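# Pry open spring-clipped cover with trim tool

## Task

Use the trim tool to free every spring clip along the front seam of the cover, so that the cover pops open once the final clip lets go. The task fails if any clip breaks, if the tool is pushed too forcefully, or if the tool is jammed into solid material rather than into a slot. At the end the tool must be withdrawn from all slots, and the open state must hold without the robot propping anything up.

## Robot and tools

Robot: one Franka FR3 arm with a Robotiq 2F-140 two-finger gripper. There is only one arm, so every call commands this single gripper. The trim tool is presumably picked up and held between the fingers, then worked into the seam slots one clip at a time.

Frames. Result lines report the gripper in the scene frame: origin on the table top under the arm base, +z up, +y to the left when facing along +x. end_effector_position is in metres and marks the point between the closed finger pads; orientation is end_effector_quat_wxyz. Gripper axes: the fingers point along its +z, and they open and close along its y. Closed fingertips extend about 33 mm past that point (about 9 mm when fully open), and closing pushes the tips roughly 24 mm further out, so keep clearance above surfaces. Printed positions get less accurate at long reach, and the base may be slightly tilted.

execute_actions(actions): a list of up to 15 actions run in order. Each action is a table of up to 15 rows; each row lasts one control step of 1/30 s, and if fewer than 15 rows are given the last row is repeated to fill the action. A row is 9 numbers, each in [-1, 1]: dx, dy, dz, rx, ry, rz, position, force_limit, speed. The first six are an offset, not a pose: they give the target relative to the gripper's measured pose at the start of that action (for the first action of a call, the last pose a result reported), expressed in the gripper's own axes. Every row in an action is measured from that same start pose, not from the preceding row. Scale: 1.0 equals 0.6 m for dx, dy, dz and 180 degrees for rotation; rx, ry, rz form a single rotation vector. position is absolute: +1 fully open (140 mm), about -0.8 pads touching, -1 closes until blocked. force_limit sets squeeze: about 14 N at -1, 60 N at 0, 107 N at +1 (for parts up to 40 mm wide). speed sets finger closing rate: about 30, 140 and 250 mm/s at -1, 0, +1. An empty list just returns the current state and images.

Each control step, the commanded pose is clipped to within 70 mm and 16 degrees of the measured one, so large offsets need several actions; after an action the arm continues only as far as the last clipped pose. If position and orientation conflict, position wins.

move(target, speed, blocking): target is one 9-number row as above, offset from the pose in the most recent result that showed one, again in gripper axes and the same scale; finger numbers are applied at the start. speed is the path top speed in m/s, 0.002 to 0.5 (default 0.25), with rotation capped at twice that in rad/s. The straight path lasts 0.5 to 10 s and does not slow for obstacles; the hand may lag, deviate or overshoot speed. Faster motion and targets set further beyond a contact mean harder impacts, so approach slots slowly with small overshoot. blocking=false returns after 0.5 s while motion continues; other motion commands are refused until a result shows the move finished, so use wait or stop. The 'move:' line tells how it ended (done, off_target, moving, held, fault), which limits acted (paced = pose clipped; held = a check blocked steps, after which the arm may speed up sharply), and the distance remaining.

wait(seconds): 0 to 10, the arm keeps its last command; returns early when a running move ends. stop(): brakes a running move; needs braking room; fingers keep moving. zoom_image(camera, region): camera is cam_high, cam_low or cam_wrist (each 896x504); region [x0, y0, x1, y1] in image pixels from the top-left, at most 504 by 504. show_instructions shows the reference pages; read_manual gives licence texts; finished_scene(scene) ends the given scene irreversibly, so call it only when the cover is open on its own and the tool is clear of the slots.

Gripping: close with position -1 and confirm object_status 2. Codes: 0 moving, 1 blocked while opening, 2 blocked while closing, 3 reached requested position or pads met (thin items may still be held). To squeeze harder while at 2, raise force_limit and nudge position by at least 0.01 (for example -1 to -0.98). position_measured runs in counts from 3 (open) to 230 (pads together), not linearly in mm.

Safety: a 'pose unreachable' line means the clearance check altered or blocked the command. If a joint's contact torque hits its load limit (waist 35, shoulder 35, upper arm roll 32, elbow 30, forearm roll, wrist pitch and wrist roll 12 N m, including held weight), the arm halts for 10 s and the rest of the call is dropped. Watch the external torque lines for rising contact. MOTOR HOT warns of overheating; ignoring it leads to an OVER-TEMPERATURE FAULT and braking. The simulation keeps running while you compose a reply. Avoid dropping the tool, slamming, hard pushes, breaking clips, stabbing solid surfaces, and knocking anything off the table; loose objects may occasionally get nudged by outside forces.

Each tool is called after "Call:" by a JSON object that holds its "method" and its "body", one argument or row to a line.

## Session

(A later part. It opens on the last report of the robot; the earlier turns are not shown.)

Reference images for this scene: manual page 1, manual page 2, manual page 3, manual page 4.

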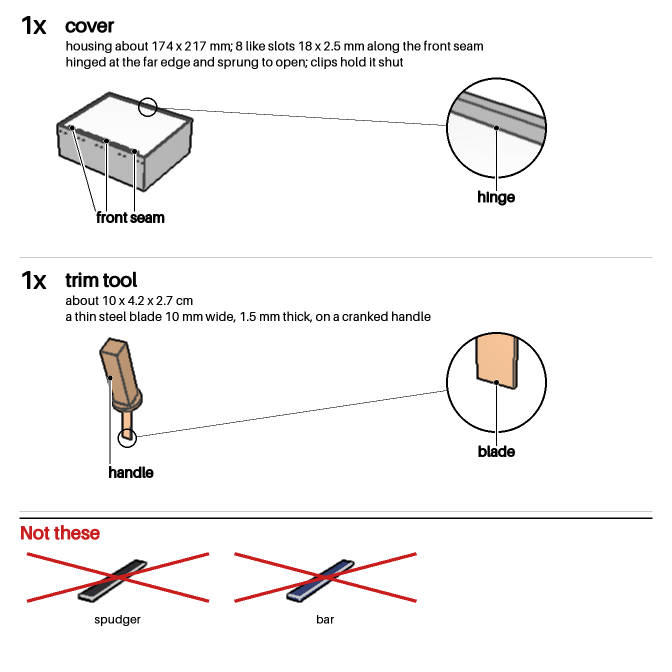

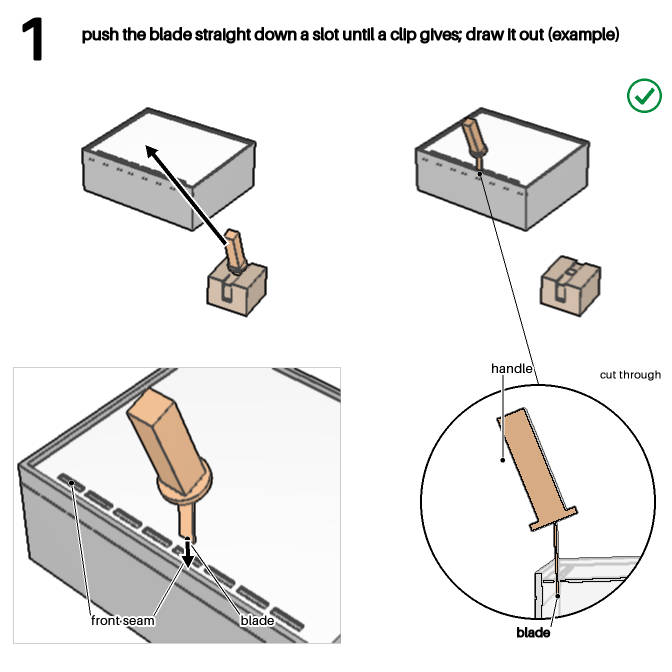

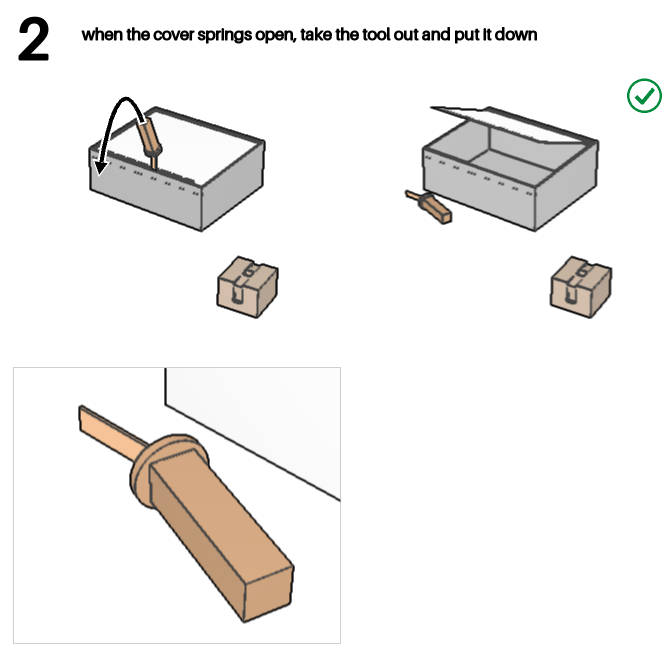

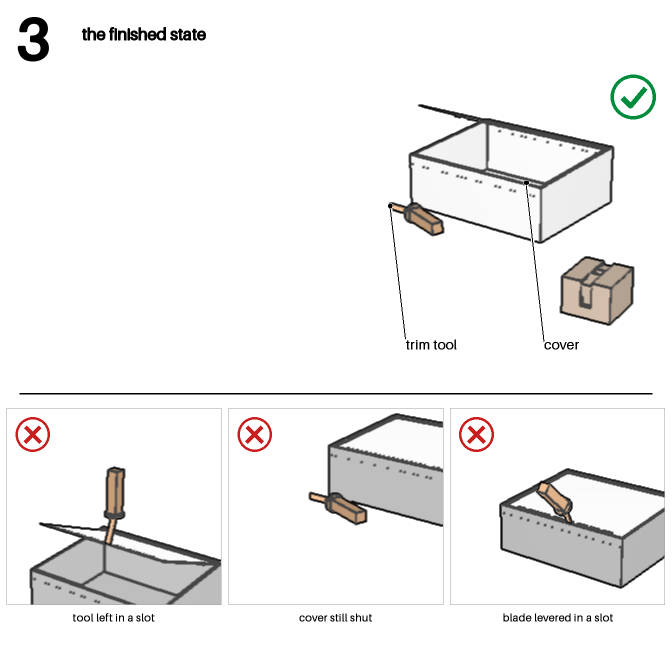

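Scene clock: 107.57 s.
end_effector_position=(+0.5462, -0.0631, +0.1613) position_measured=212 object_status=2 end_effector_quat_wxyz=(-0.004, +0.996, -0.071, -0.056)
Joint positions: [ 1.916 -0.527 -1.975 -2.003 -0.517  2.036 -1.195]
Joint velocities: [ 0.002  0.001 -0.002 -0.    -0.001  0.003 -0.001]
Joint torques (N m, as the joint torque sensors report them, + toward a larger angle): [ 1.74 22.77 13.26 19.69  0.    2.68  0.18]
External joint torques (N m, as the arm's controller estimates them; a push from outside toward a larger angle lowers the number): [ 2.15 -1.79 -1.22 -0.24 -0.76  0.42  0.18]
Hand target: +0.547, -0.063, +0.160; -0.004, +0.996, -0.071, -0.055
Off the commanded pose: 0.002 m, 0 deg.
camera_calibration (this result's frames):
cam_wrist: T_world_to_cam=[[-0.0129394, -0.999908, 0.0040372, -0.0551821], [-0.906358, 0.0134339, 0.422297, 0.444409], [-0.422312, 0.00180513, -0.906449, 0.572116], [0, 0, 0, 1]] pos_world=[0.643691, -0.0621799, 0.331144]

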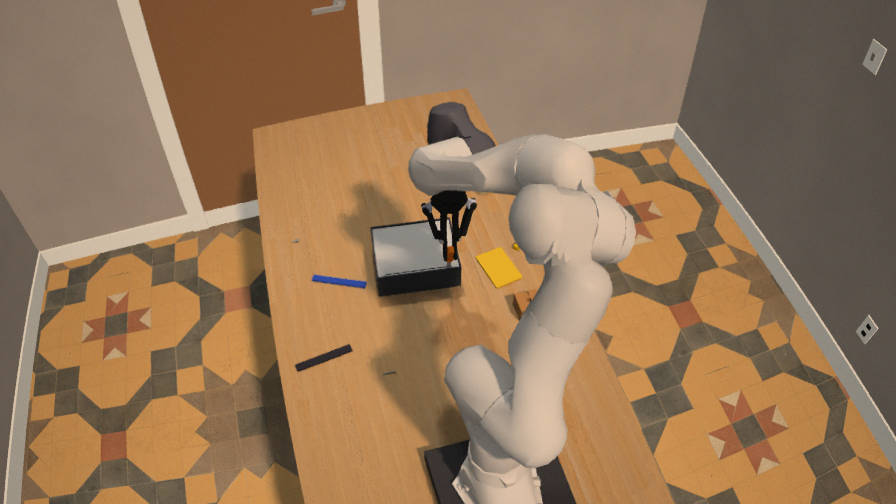

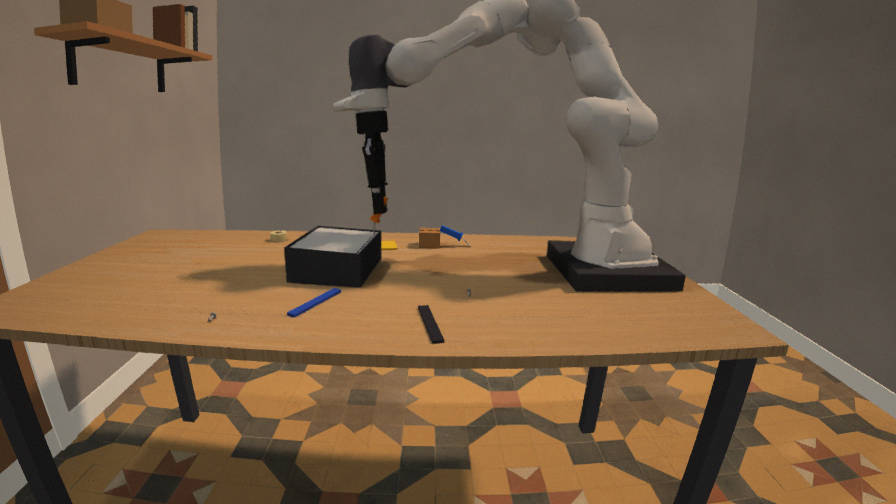

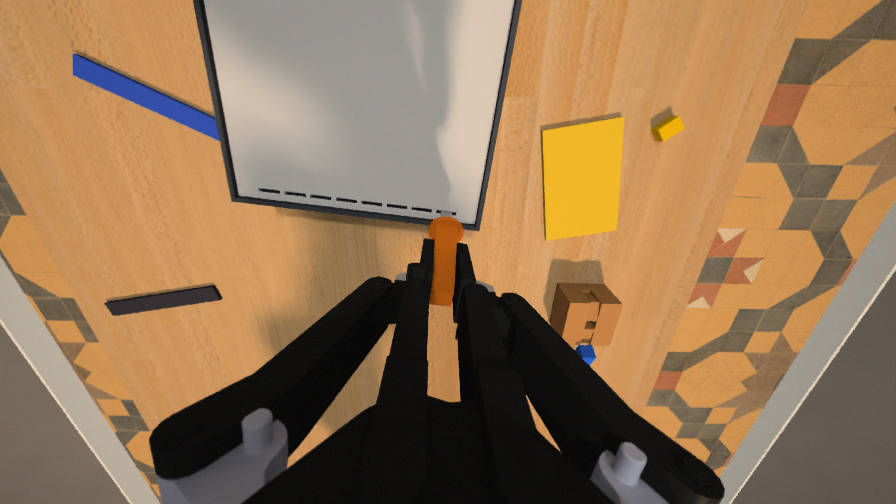

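Call:
{"method": "execute_actions", "body": {
  "actions": [
    [[0.0012,0,0.002,0,0.0007,0,-1,0.8,-0.6],[0.0012,0,0.0026,0,0.0007,0,-1,0.8,-0.6],[0.0013,0,0.0033,0,0.0007,0,-1,0.8,-0.6],[0.0014,0,0.004,0,0.0007,0,-1,0.8,-0.6],[0.0015,0,0.0046,0,0.0007,0,-1,0.8,-0.6],[0.0016,0,0.0052,0,0.0007,0,-1,0.8,-0.6]],
    [[0.0012,0,0.002,0,0.0007,0,-1,0.8,-0.6],[0.0012,0,0.0026,0,0.0007,0,-1,0.8,-0.6],[0.0013,0,0.0033,0,0.0007,0,-1,0.8,-0.6],[0.0014,0,0.004,0,0.0007,0,-1,0.8,-0.6],[0.0015,0,0.0046,0,0.0007,0,-1,0.8,-0.6],[0.0016,0,0.0052,0,0.0007,0,-1,0.8,-0.6]]
  ]
}}

Scene clock: 111.87 s.
end_effector_position=(+0.5461, -0.0634, +0.1577) position_measured=212 object_status=2 end_effector_quat_wxyz=(-0.005, +0.996, -0.072, -0.056)
Joint positions: [ 1.922 -0.529 -1.986 -2.006 -0.518  2.044 -1.195]
Joint velocities: [ 0.003  0.001 -0.003 -0.001 -0.001  0.004  0.002]
Joint torques (N m, as the joint torque sensors report them, + toward a larger angle): [ 0.69 23.06 13.16 19.53 -0.01  2.82  0.25]
External joint torques (N m, as the arm's controller estimates them; a push from outside toward a larger angle lowers the number): [ 1.09 -1.69 -1.27 -0.25 -0.77  0.57  0.25]
External joint torques at the end of the 1st action: [ 1.49 -1.72 -0.67  0.   -0.75  0.48  0.23]
Hand target: +0.547, -0.063, +0.156; -0.004, +0.996, -0.072, -0.055
Off the commanded pose: 0.002 m, 0 deg.
camera_calibration (this result's frames):
cam_wrist: T_world_to_cam=[[-0.013699, -0.999901, 0.00307623, -0.0549189], [-0.90637, 0.0137167, 0.422263, 0.44587], [-0.422263, 0.00299639, -0.906468, 0.568873], [0, 0, 0, 1]] pos_world=[0.643585, -0.0627339, 0.32756]

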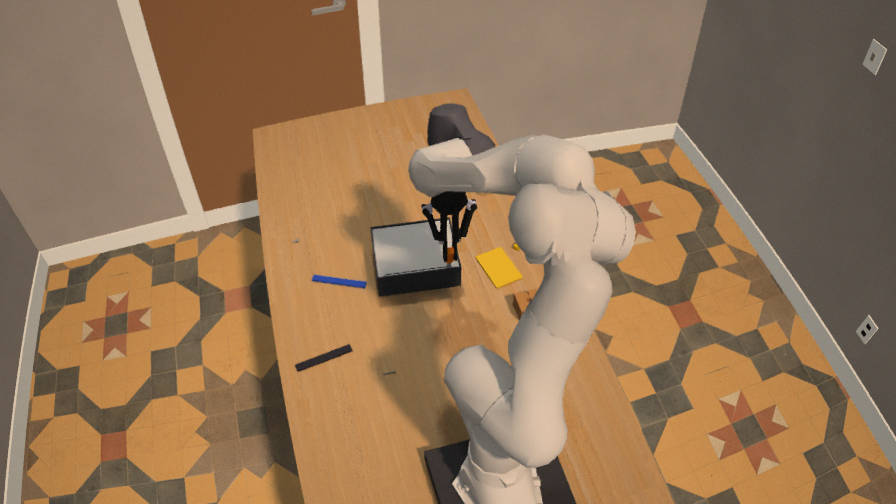

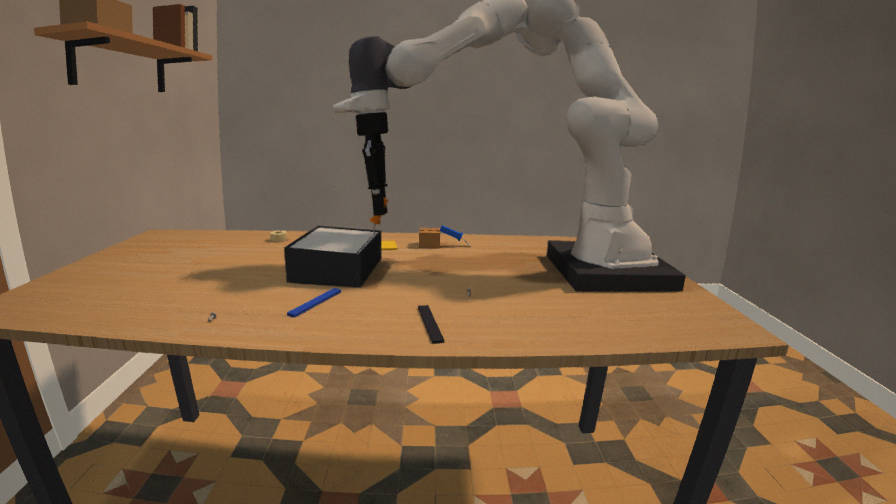

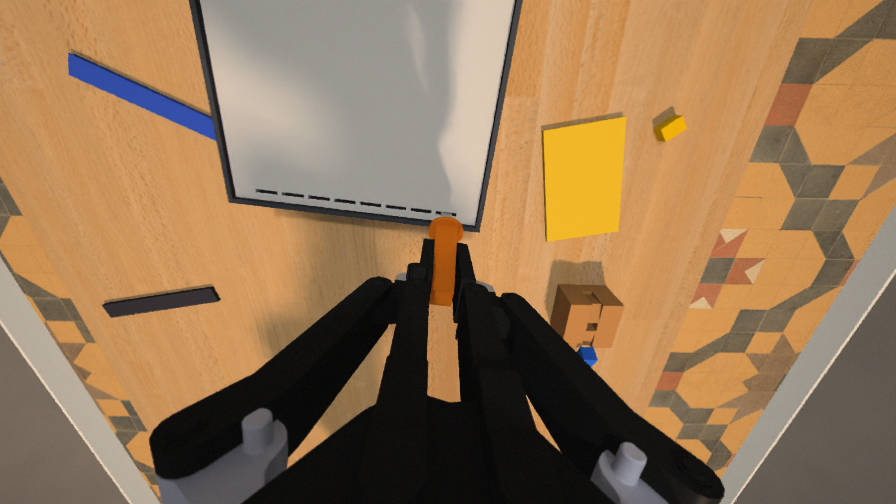

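Continue to calibrate floor/clip depth.

Call:
{"method": "execute_actions", "body": {
  "actions": [
    [[0.0014,0,0.002,0,0.0007,0,-1,0.8,-0.6],[0.0014,0,0.0026,0,0.0007,0,-1,0.8,-0.6],[0.0015,0,0.0033,0,0.0007,0,-1,0.8,-0.6],[0.0016,0,0.004,0,0.0007,0,-1,0.8,-0.6],[0.0017,0,0.0046,0,0.0007,0,-1,0.8,-0.6],[0.0018,0,0.0052,0,0.0007,0,-1,0.8,-0.6]],
    [[0.0014,0,0.002,0,0.0007,0,-1,0.8,-0.6],[0.0014,0,0.0026,0,0.0007,0,-1,0.8,-0.6],[0.0015,0,0.0033,0,0.0007,0,-1,0.8,-0.6],[0.0016,0,0.004,0,0.0007,0,-1,0.8,-0.6],[0.0017,0,0.0046,0,0.0007,0,-1,0.8,-0.6],[0.0018,0,0.0052,0,0.0007,0,-1,0.8,-0.6]]
  ]
}}

Scene clock: 116.03 s.
end_effector_position=(+0.5463, -0.0638, +0.1541) position_measured=212 object_status=2 end_effector_quat_wxyz=(-0.005, +0.996, -0.072, -0.056)
Joint positions: [ 1.93  -0.531 -1.996 -2.008 -0.519  2.052 -1.195]
Joint velocities: [ 0.002 -0.001 -0.003  0.001 -0.     0.004 -0.   ]
Joint torques (N m, as the joint torque sensors report them, + toward a larger angle): [ 0.47 23.28 13.99 19.39 -0.02  2.72  0.26]
External joint torques (N m, as the arm's controller estimates them; a push from outside toward a larger angle lowers the number): [ 1.06 -1.69 -0.28 -0.4  -0.77  0.46  0.27]
External joint torques at the end of the 1st action: [ 1.24 -1.72 -1.34  0.06 -0.76  0.4   0.22]
Hand target: +0.547, -0.064, +0.153; -0.005, +0.996, -0.072, -0.055
Off the commanded pose: 0.002 m, 0 deg.
camera_calibration (this result's frames):
cam_wrist: T_world_to_cam=[[-0.0144262, -0.999894, 0.00208854, -0.0546985], [-0.906404, 0.0139592, 0.422182, 0.447589], [-0.422166, 0.00419744, -0.906509, 0.565721], [0, 0, 0, 1]] pos_world=[0.643736, -0.0633152, 0.323981]

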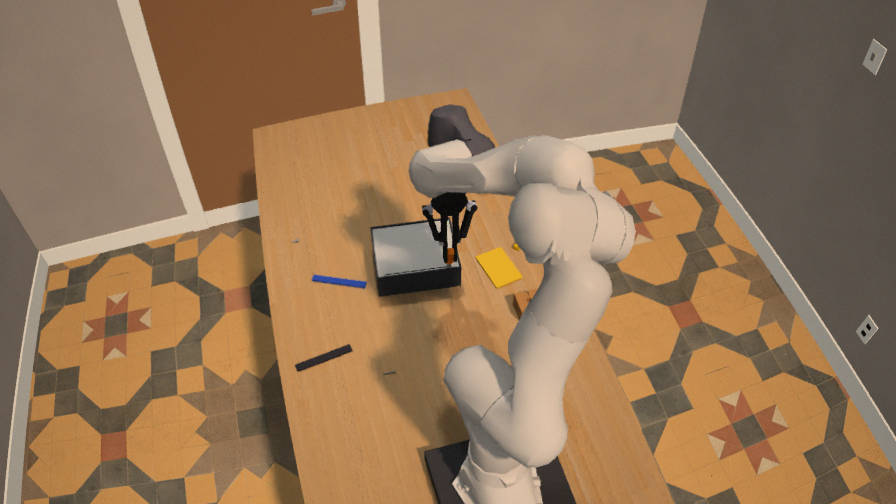

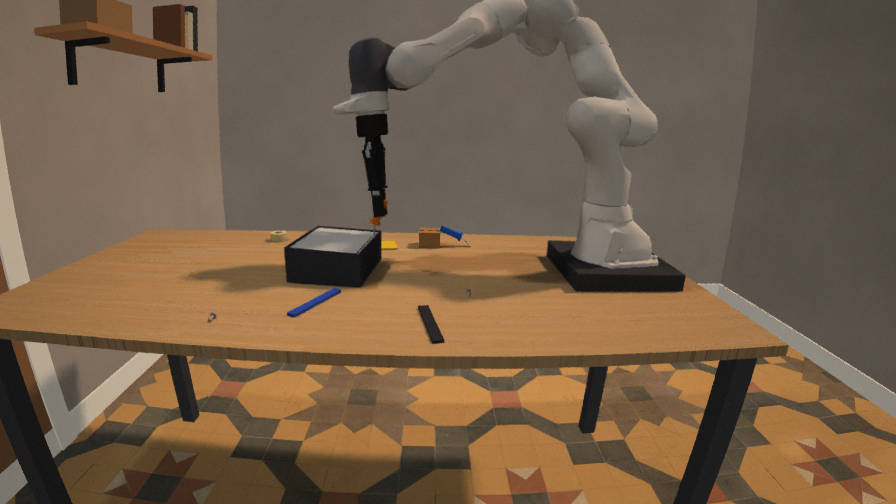

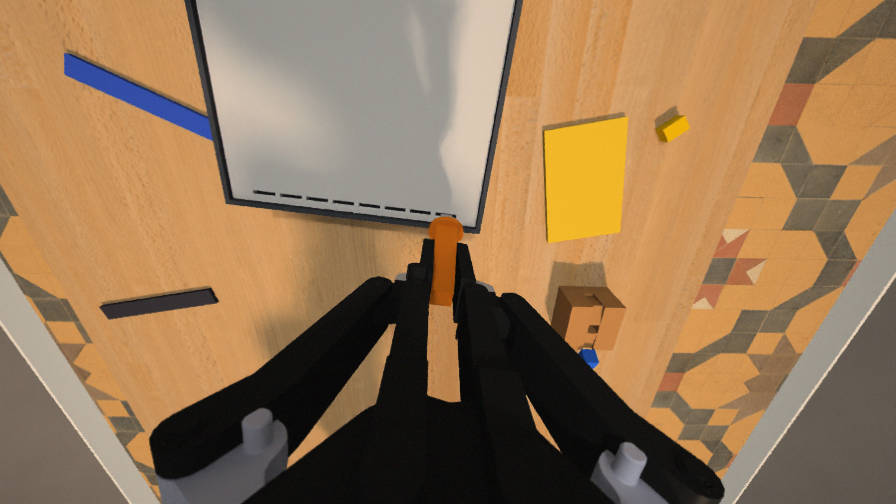

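Call:
{"method": "execute_actions", "body": {
  "actions": [
    [[0.0014,0,0.002,0,0.0007,0,-1,0.8,-0.6],[0.0014,0,0.0026,0,0.0007,0,-1,0.8,-0.6],[0.0015,0,0.0033,0,0.0007,0,-1,0.8,-0.6],[0.0016,0,0.004,0,0.0007,0,-1,0.8,-0.6],[0.0017,0,0.0046,0,0.0007,0,-1,0.8,-0.6],[0.0018,0,0.0052,0,0.0007,0,-1,0.8,-0.6]]
  ]
}}

Scene clock: 118.83 s.
end_effector_position=(+0.5466, -0.0638, +0.1536) position_measured=212 object_status=2 end_effector_quat_wxyz=(-0.005, +0.996, -0.072, -0.056)
Joint positions: [ 1.932 -0.531 -1.999 -2.008 -0.52   2.054 -1.195]
Joint velocities: [ 0.003 -0.    -0.002  0.002 -0.001 -0.    -0.001]
Joint torques (N m, as the joint torque sensors report them, + toward a larger angle): [ 0.51 21.92 11.48 19.   -0.31  3.07  0.27]
External joint torques (N m, as the arm's controller estimates them; a push from outside toward a larger angle lowers the number): [ 0.81 -3.2  -3.   -0.69 -1.1   0.76  0.28]
Hand target: +0.547, -0.064, +0.151; -0.005, +0.996, -0.072, -0.055
Off the commanded pose: 0.003 m, 0 deg.
camera_calibration (this result's frames):
cam_wrist: T_world_to_cam=[[-0.0142609, -0.999896, 0.00230751, -0.054872], [-0.906654, 0.0139041, 0.421647, 0.448294], [-0.421635, 0.00392096, -0.906757, 0.565118], [0, 0, 0, 1]] pos_world=[0.643938, -0.0633152, 0.32353]

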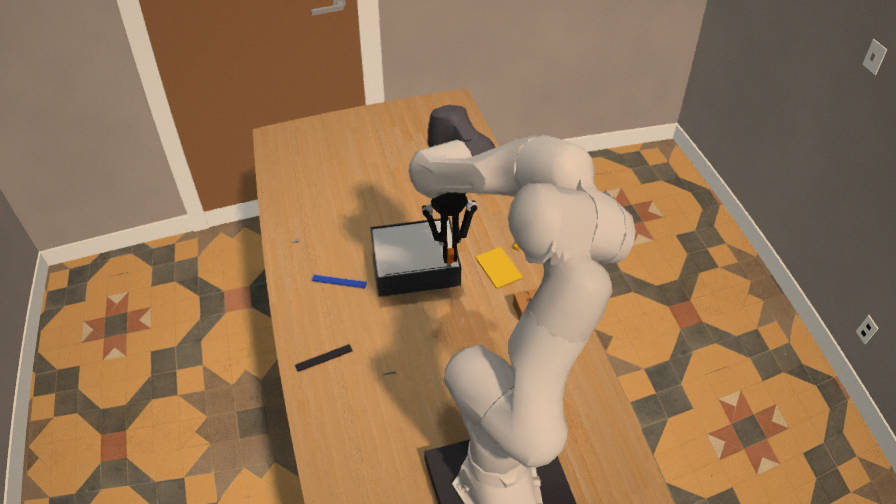

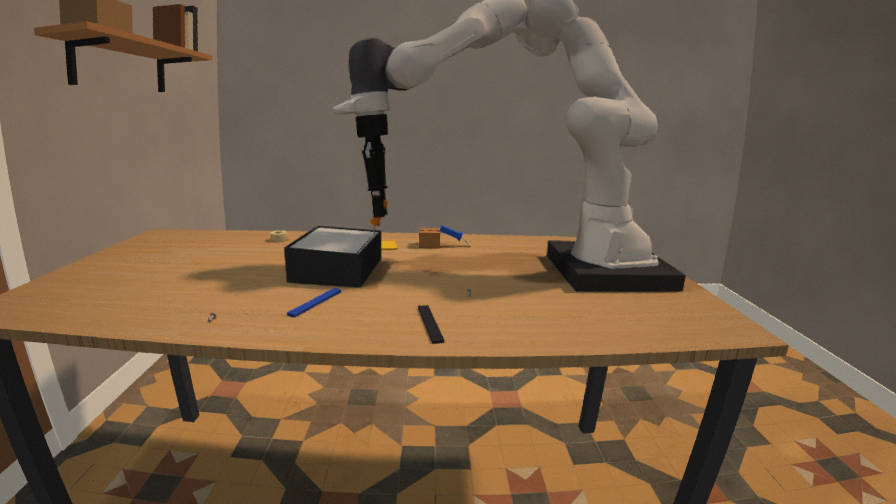

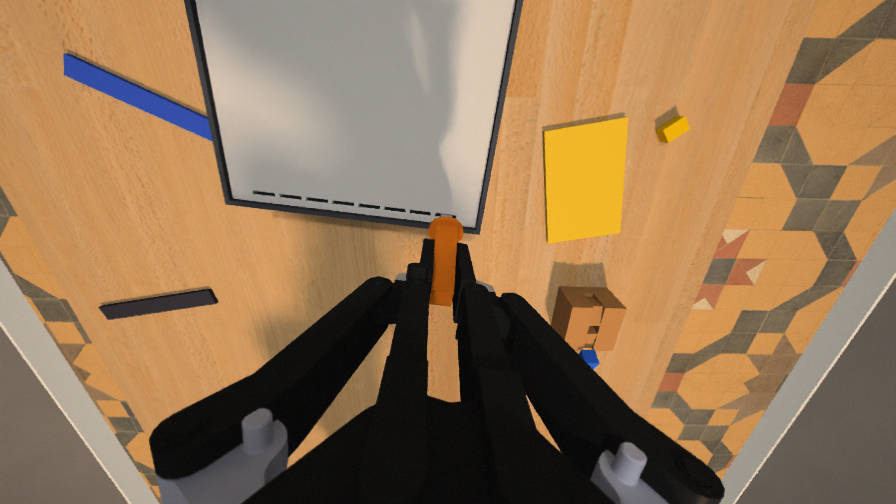

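Call:
{"method": "move", "body": {
  "target": [-0.006,0,-0.027,0,0,0,-1,0.8,-0.6],
  "speed": 0.03
}}

Call:
{"method": "move", "body": {
  "target": [0,-0.039,0,0,0,0,-1,0.8,-0.6],
  "speed": 0.04
}}

Call:
{"method": "zoom_image", "body": {
  "camera": "cam_wrist",
  "region": [425,195,470,225]
}}

Scene clock: 124.27 s.
end_effector_position=(+0.5457, -0.0636, +0.1685) position_measured=212 object_status=2 end_effector_quat_wxyz=(-0.005, +0.996, -0.074, -0.055)
Joint positions: [ 1.899 -0.512 -1.959 -2.005 -0.503  2.03  -1.199]
Joint velocities: [-0.01  -0.001  0.009 -0.001  0.001 -0.013 -0.003]
Joint torques (N m, as the joint torque sensors report them, + toward a larger angle): [-1.45 23.83 16.59 21.22  1.73  1.49 -0.17]
External joint torques (N m, as the arm's controller estimates them; a push from outside toward a larger angle lowers the number): [-1.13  0.14  2.45  1.21  0.98 -0.77 -0.17]
Hand target: +0.545, -0.063, +0.170; -0.005, +0.996, -0.072, -0.056
Off the commanded pose: 0.002 m, 0 deg.
move: done
camera_calibration (this result's frames):
cam_wrist: T_world_to_cam=[[-0.0181304, -0.999828, 0.00394799, -0.0528455], [-0.907818, 0.0181164, 0.418972, 0.442506], [-0.418971, 0.00401208, -0.907991, 0.577034], [0, 0, 0, 1]] pos_world=[0.642518, -0.0631681, 0.338752]

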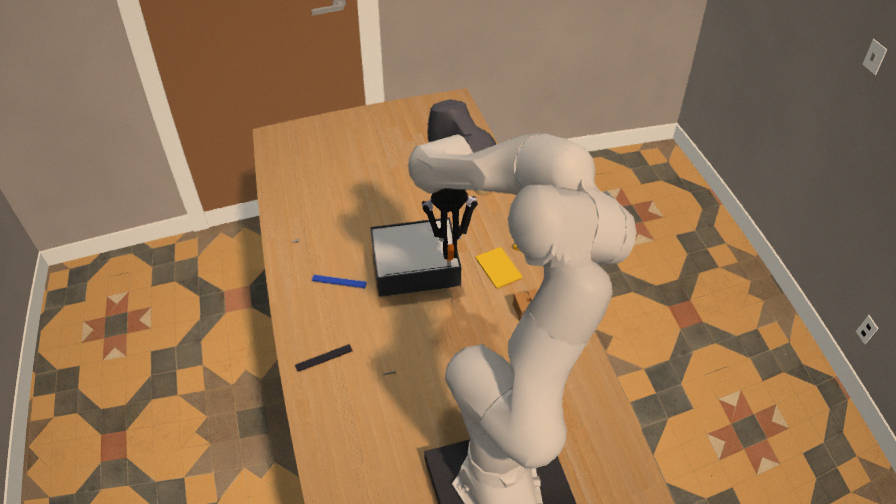

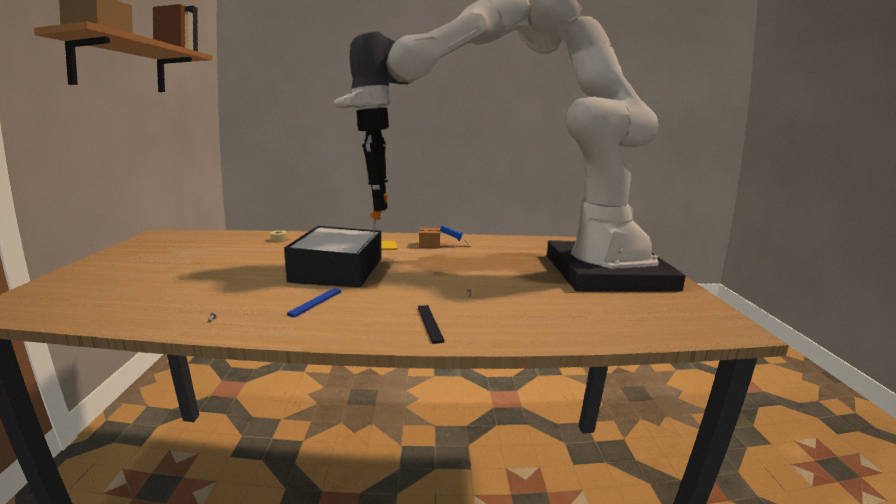

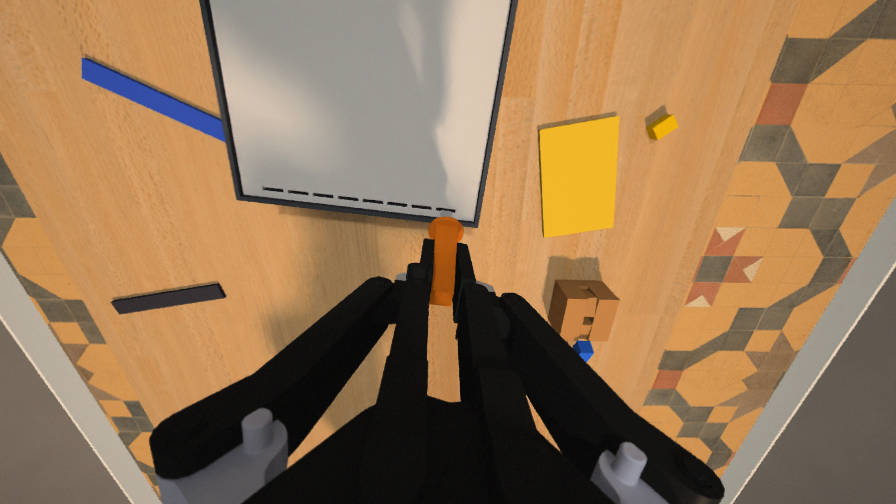

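Scene clock: 125.17 s.
end_effector_position=(+0.5483, -0.0411, +0.1686) position_measured=212 object_status=2 end_effector_quat_wxyz=(-0.003, +0.996, -0.066, -0.055)
Joint positions: [ 1.941 -0.512 -1.96  -2.003 -0.502  2.03  -1.174]
Joint velocities: [-0.    -0.001 -0.004  0.003 -0.     0.001  0.019]
Joint torques (N m, as the joint torque sensors report them, + toward a larger angle): [ 0.65 22.98 13.34 22.15  1.91  2.35  0.34]
External joint torques (N m, as the arm's controller estimates them; a push from outside toward a larger angle lowers the number): [ 1.15 -0.74 -0.75  2.01  1.15  0.08  0.34]
Hand target: +0.549, -0.041, +0.169; -0.004, +0.996, -0.074, -0.054
Off the commanded pose: 0.001 m, 1 deg.
move: done
camera_calibration (this result's frames):
cam_wrist: T_world_to_cam=[[-0.00285687, -0.999975, 0.00643998, -0.0390532], [-0.907868, 0.00529357, 0.419222, 0.443932], [-0.419246, -0.004649, -0.907861, 0.577863], [0, 0, 0, 1]] pos_world=[0.645187, -0.0387157, 0.338765]

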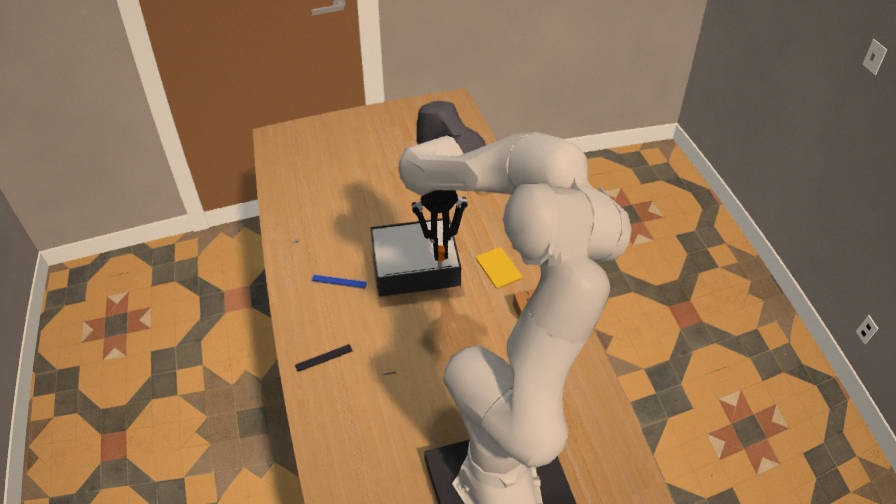

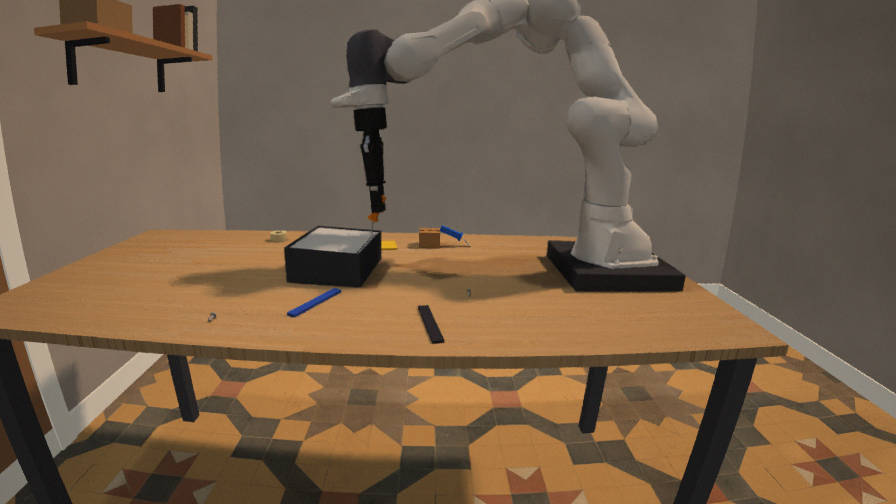

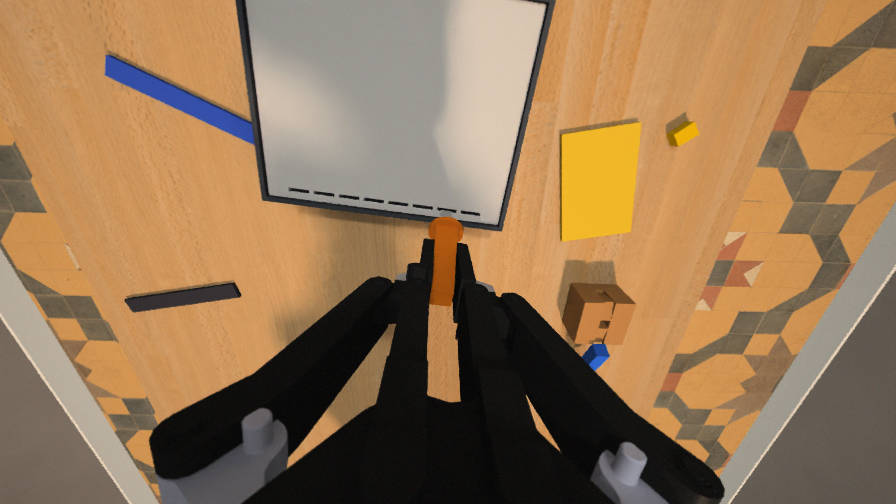

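Region (425, 195, 470, 225) of cam_wrist's 896x504 image, scaled by 11.200, with more detail than that image has.

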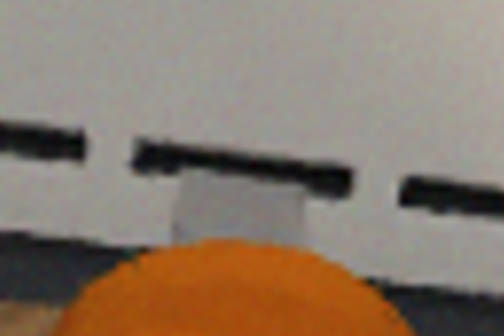

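Call:
{"method": "execute_actions", "body": {
  "actions": [
    [[0.0014,0,0.001,0,0.0005,0.0045,-1,0.8,-0.6],[0.0015,0,0.002,0,0.0005,0.0045,-1,0.8,-0.6],[0.0016,0,0.003,0,0.0005,0.0045,-1,0.8,-0.6],[0.0018,0,0.004,0,0.0005,0.0045,-1,0.8,-0.6],[0.0019,0,0.005,0,0.0005,0.0045,-1,0.8,-0.6],[0.002,0,0.0058,0,0.0005,0.0045,-1,0.8,-0.6],[0.0021,0,0.0063,0,0.0005,0.0045,-1,0.8,-0.6]]
  ]
}}

Call:
{"method": "zoom_image", "body": {
  "camera": "cam_wrist",
  "region": [425,195,470,225]
}}

Scene clock: 129.30 s.
end_effector_position=(+0.5484, -0.0414, +0.1660) position_measured=212 object_status=2 end_effector_quat_wxyz=(-0.003, +0.996, -0.071, -0.055)
Joint positions: [ 1.948 -0.513 -1.97  -2.004 -0.502  2.035 -1.165]
Joint velocities: [ 0.004 -0.001 -0.007 -0.001 -0.001  0.006 -0.001]
Joint torques (N m, as the joint torque sensors report them, + toward a larger angle): [ 1.27 22.78 12.79 19.75  0.33  2.64  0.42]
External joint torques (N m, as the arm's controller estimates them; a push from outside toward a larger angle lowers the number): [ 1.69 -1.22 -1.29 -0.29 -0.44  0.38  0.42]
Hand target: +0.549, -0.041, +0.165; -0.002, +0.996, -0.074, -0.054
Off the commanded pose: 0.001 m, 0 deg.
camera_calibration (this result's frames):
cam_wrist: T_world_to_cam=[[-0.0126226, -0.999892, 0.00755606, -0.0342494], [-0.907391, 0.014629, 0.420033, 0.445133], [-0.420098, -0.00155441, -0.907477, 0.576072], [0, 0, 0, 1]] pos_world=[0.645484, -0.0398621, 0.33606]

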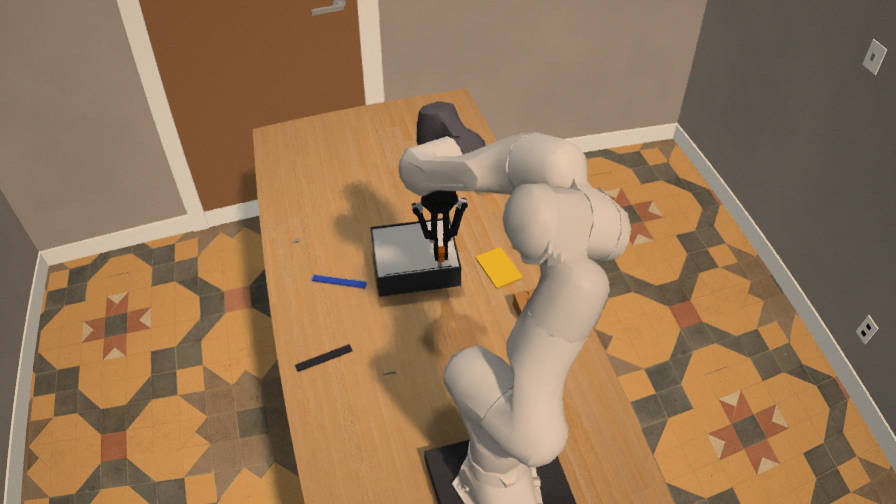

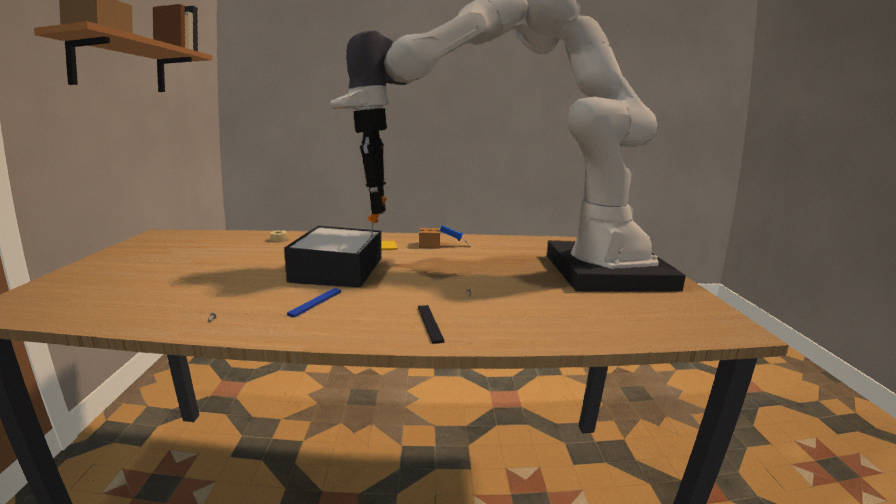

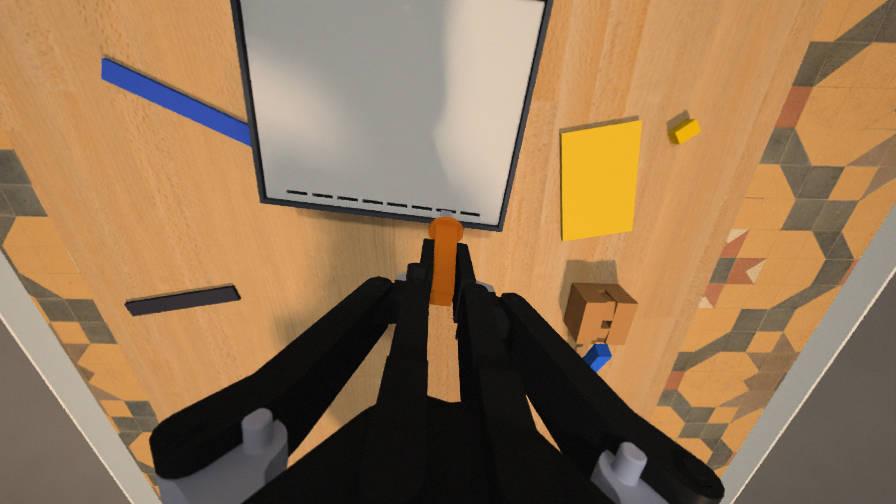

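Region (425, 195, 470, 225) of cam_wrist's 896x504 image, scaled by 11.200, with more detail than that image has.

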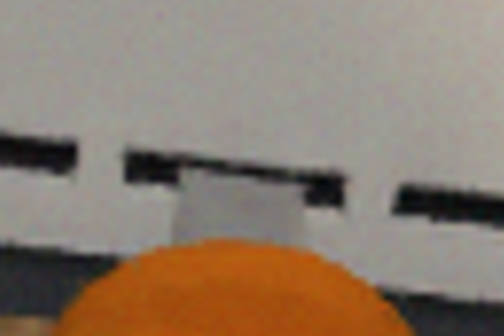

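Call:
{"method": "execute_actions", "body": {
  "actions": [
    [[0.0013,-0.0003,0.0022,0,0.0007,0,-1,0.8,-0.6],[0.0014,-0.0003,0.003,0,0.0007,0,-1,0.8,-0.6],[0.0015,-0.0003,0.0038,0,0.0007,0,-1,0.8,-0.6],[0.0016,-0.0003,0.0046,0,0.0007,0,-1,0.8,-0.6],[0.0017,-0.0003,0.0054,0,0.0007,0,-1,0.8,-0.6],[0.0018,-0.0003,0.0062,0,0.0007,0,-1,0.8,-0.6],[0.0019,-0.0003,0.007,0,0.0007,0,-1,0.8,-0.6]]
  ]
}}

Scene clock: 134.53 s.
end_effector_position=(+0.5484, -0.0414, +0.1631) position_measured=212 object_status=2 end_effector_quat_wxyz=(-0.003, +0.996, -0.071, -0.055)
Joint positions: [ 1.954 -0.515 -1.978 -2.007 -0.503  2.041 -1.165]
Joint velocities: [ 0.005  0.    -0.005 -0.001  0.     0.005  0.   ]
Joint torques (N m, as the joint torque sensors report them, + toward a larger angle): [ 1.31 22.61 12.47 19.91 -0.02  2.83  0.24]
External joint torques (N m, as the arm's controller estimates them; a push from outside toward a larger angle lowers the number): [ 1.75 -1.62 -1.62 -0.11 -0.78  0.57  0.24]
Hand target: +0.549, -0.041, +0.162; -0.002, +0.996, -0.071, -0.054
Off the commanded pose: 0.002 m, 0 deg.
camera_calibration (this result's frames):
cam_wrist: T_world_to_cam=[[-0.0124518, -0.999898, 0.00695779, -0.0342098], [-0.907263, 0.014223, 0.420322, 0.44616], [-0.420378, -0.00107879, -0.907348, 0.573563], [0, 0, 0, 1]] pos_world=[0.645472, -0.0399333, 0.333129]

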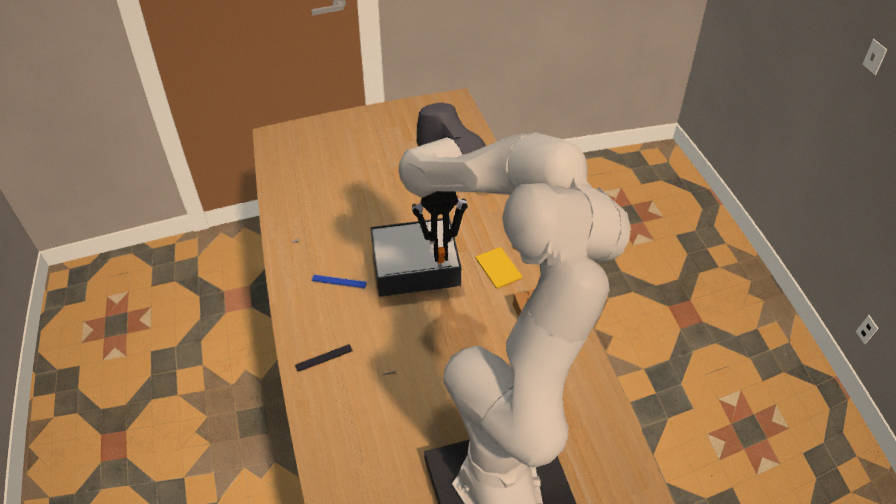

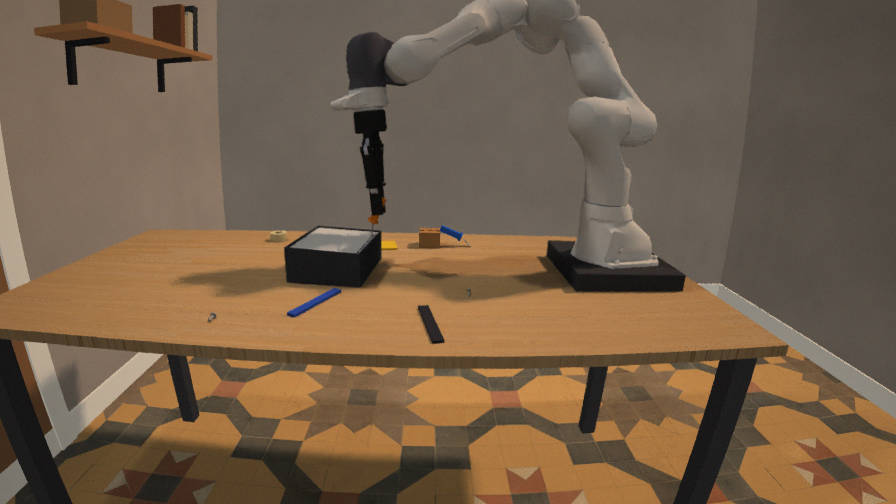

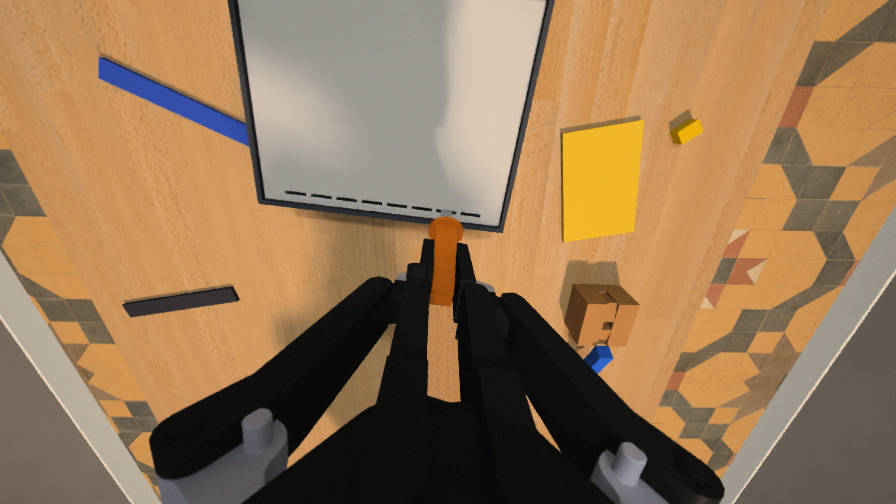

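In. Next 4 mm then 2.5 mm.

Call:
{"method": "execute_actions", "body": {
  "actions": [
    [[0.0014,-0.0003,0.0022,0,0.0007,0,-1,0.8,-0.6],[0.0015,-0.0003,0.003,0,0.0007,0,-1,0.8,-0.6],[0.0016,-0.0003,0.0038,0,0.0007,0,-1,0.8,-0.6],[0.0018,-0.0003,0.0046,0,0.0007,0,-1,0.8,-0.6],[0.0019,-0.0003,0.0054,0,0.0007,0,-1,0.8,-0.6],[0.002,-0.0003,0.0062,0,0.0007,0,-1,0.8,-0.6],[0.0022,-0.0003,0.007,0,0.0007,0,-1,0.8,-0.6],[0.0023,-0.0003,0.0078,0,0.0007,0,-1,0.8,-0.6],[0.0024,-0.0003,0.0087,0,0.0007,0,-1,0.8,-0.6]],
    [[0.0014,-0.0003,0.0022,0,0.0007,0,-1,0.8,-0.6],[0.0015,-0.0003,0.003,0,0.0007,0,-1,0.8,-0.6],[0.0016,-0.0003,0.0038,0,0.0007,0,-1,0.8,-0.6],[0.0018,-0.0003,0.0046,0,0.0007,0,-1,0.8,-0.6],[0.0019,-0.0003,0.0054,0,0.0007,0,-1,0.8,-0.6],[0.002,-0.0003,0.0062,0,0.0007,0,-1,0.8,-0.6]]
  ]
}}

Scene clock: 139.07 s.
end_effector_position=(+0.5482, -0.0412, +0.1579) position_measured=212 object_status=2 end_effector_quat_wxyz=(-0.003, +0.996, -0.070, -0.056)
Joint positions: [ 1.967 -0.519 -1.993 -2.009 -0.507  2.049 -1.165]
Joint velocities: [ 0.001 -0.001 -0.004 -0.    -0.     0.001 -0.   ]
Joint torques (N m, as the joint torque sensors report them, + toward a larger angle): [ 0.78 22.02 12.43 19.13 -0.23  3.23  0.28]
External joint torques (N m, as the arm's controller estimates them; a push from outside toward a larger angle lowers the number): [ 1.28 -2.67 -1.69 -0.82 -0.98  0.98  0.28]
External joint torques at the end of the 1st action: [ 2.25 -1.84 -1.7  -0.43 -0.88  0.78  0.3 ]
Hand target: +0.549, -0.041, +0.156; -0.003, +0.996, -0.071, -0.055
Off the commanded pose: 0.003 m, 0 deg.
camera_calibration (this result's frames):
cam_wrist: T_world_to_cam=[[-0.0104571, -0.999921, 0.00692004, -0.0350621], [-0.90648, 0.0124009, 0.422067, 0.447396], [-0.422119, -0.00185926, -0.906538, 0.569652], [0, 0, 0, 1]] pos_world=[0.64565, -0.0395483, 0.327824]

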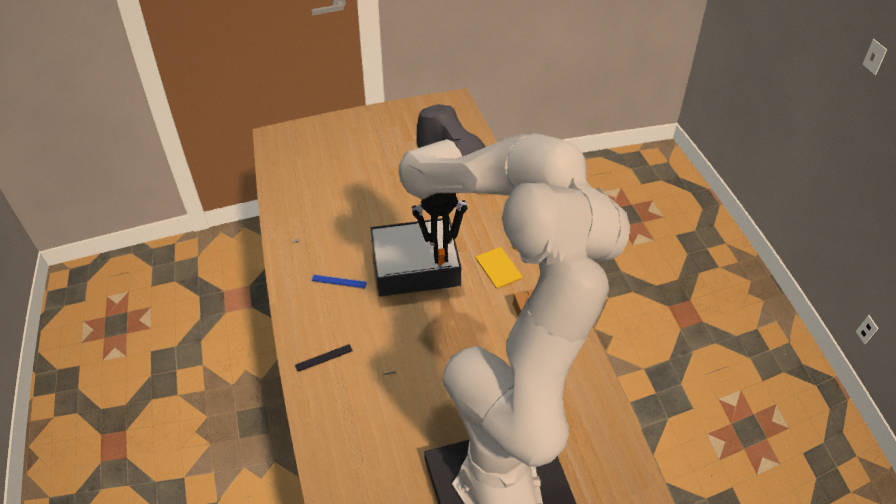

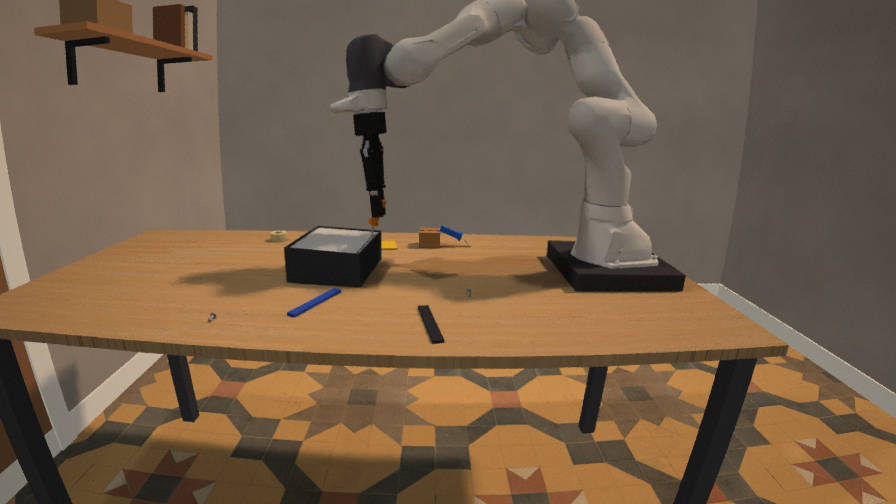

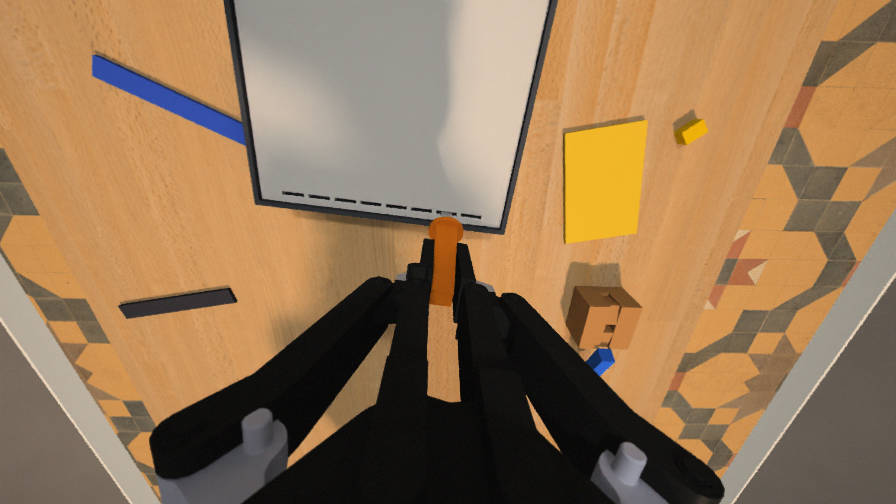

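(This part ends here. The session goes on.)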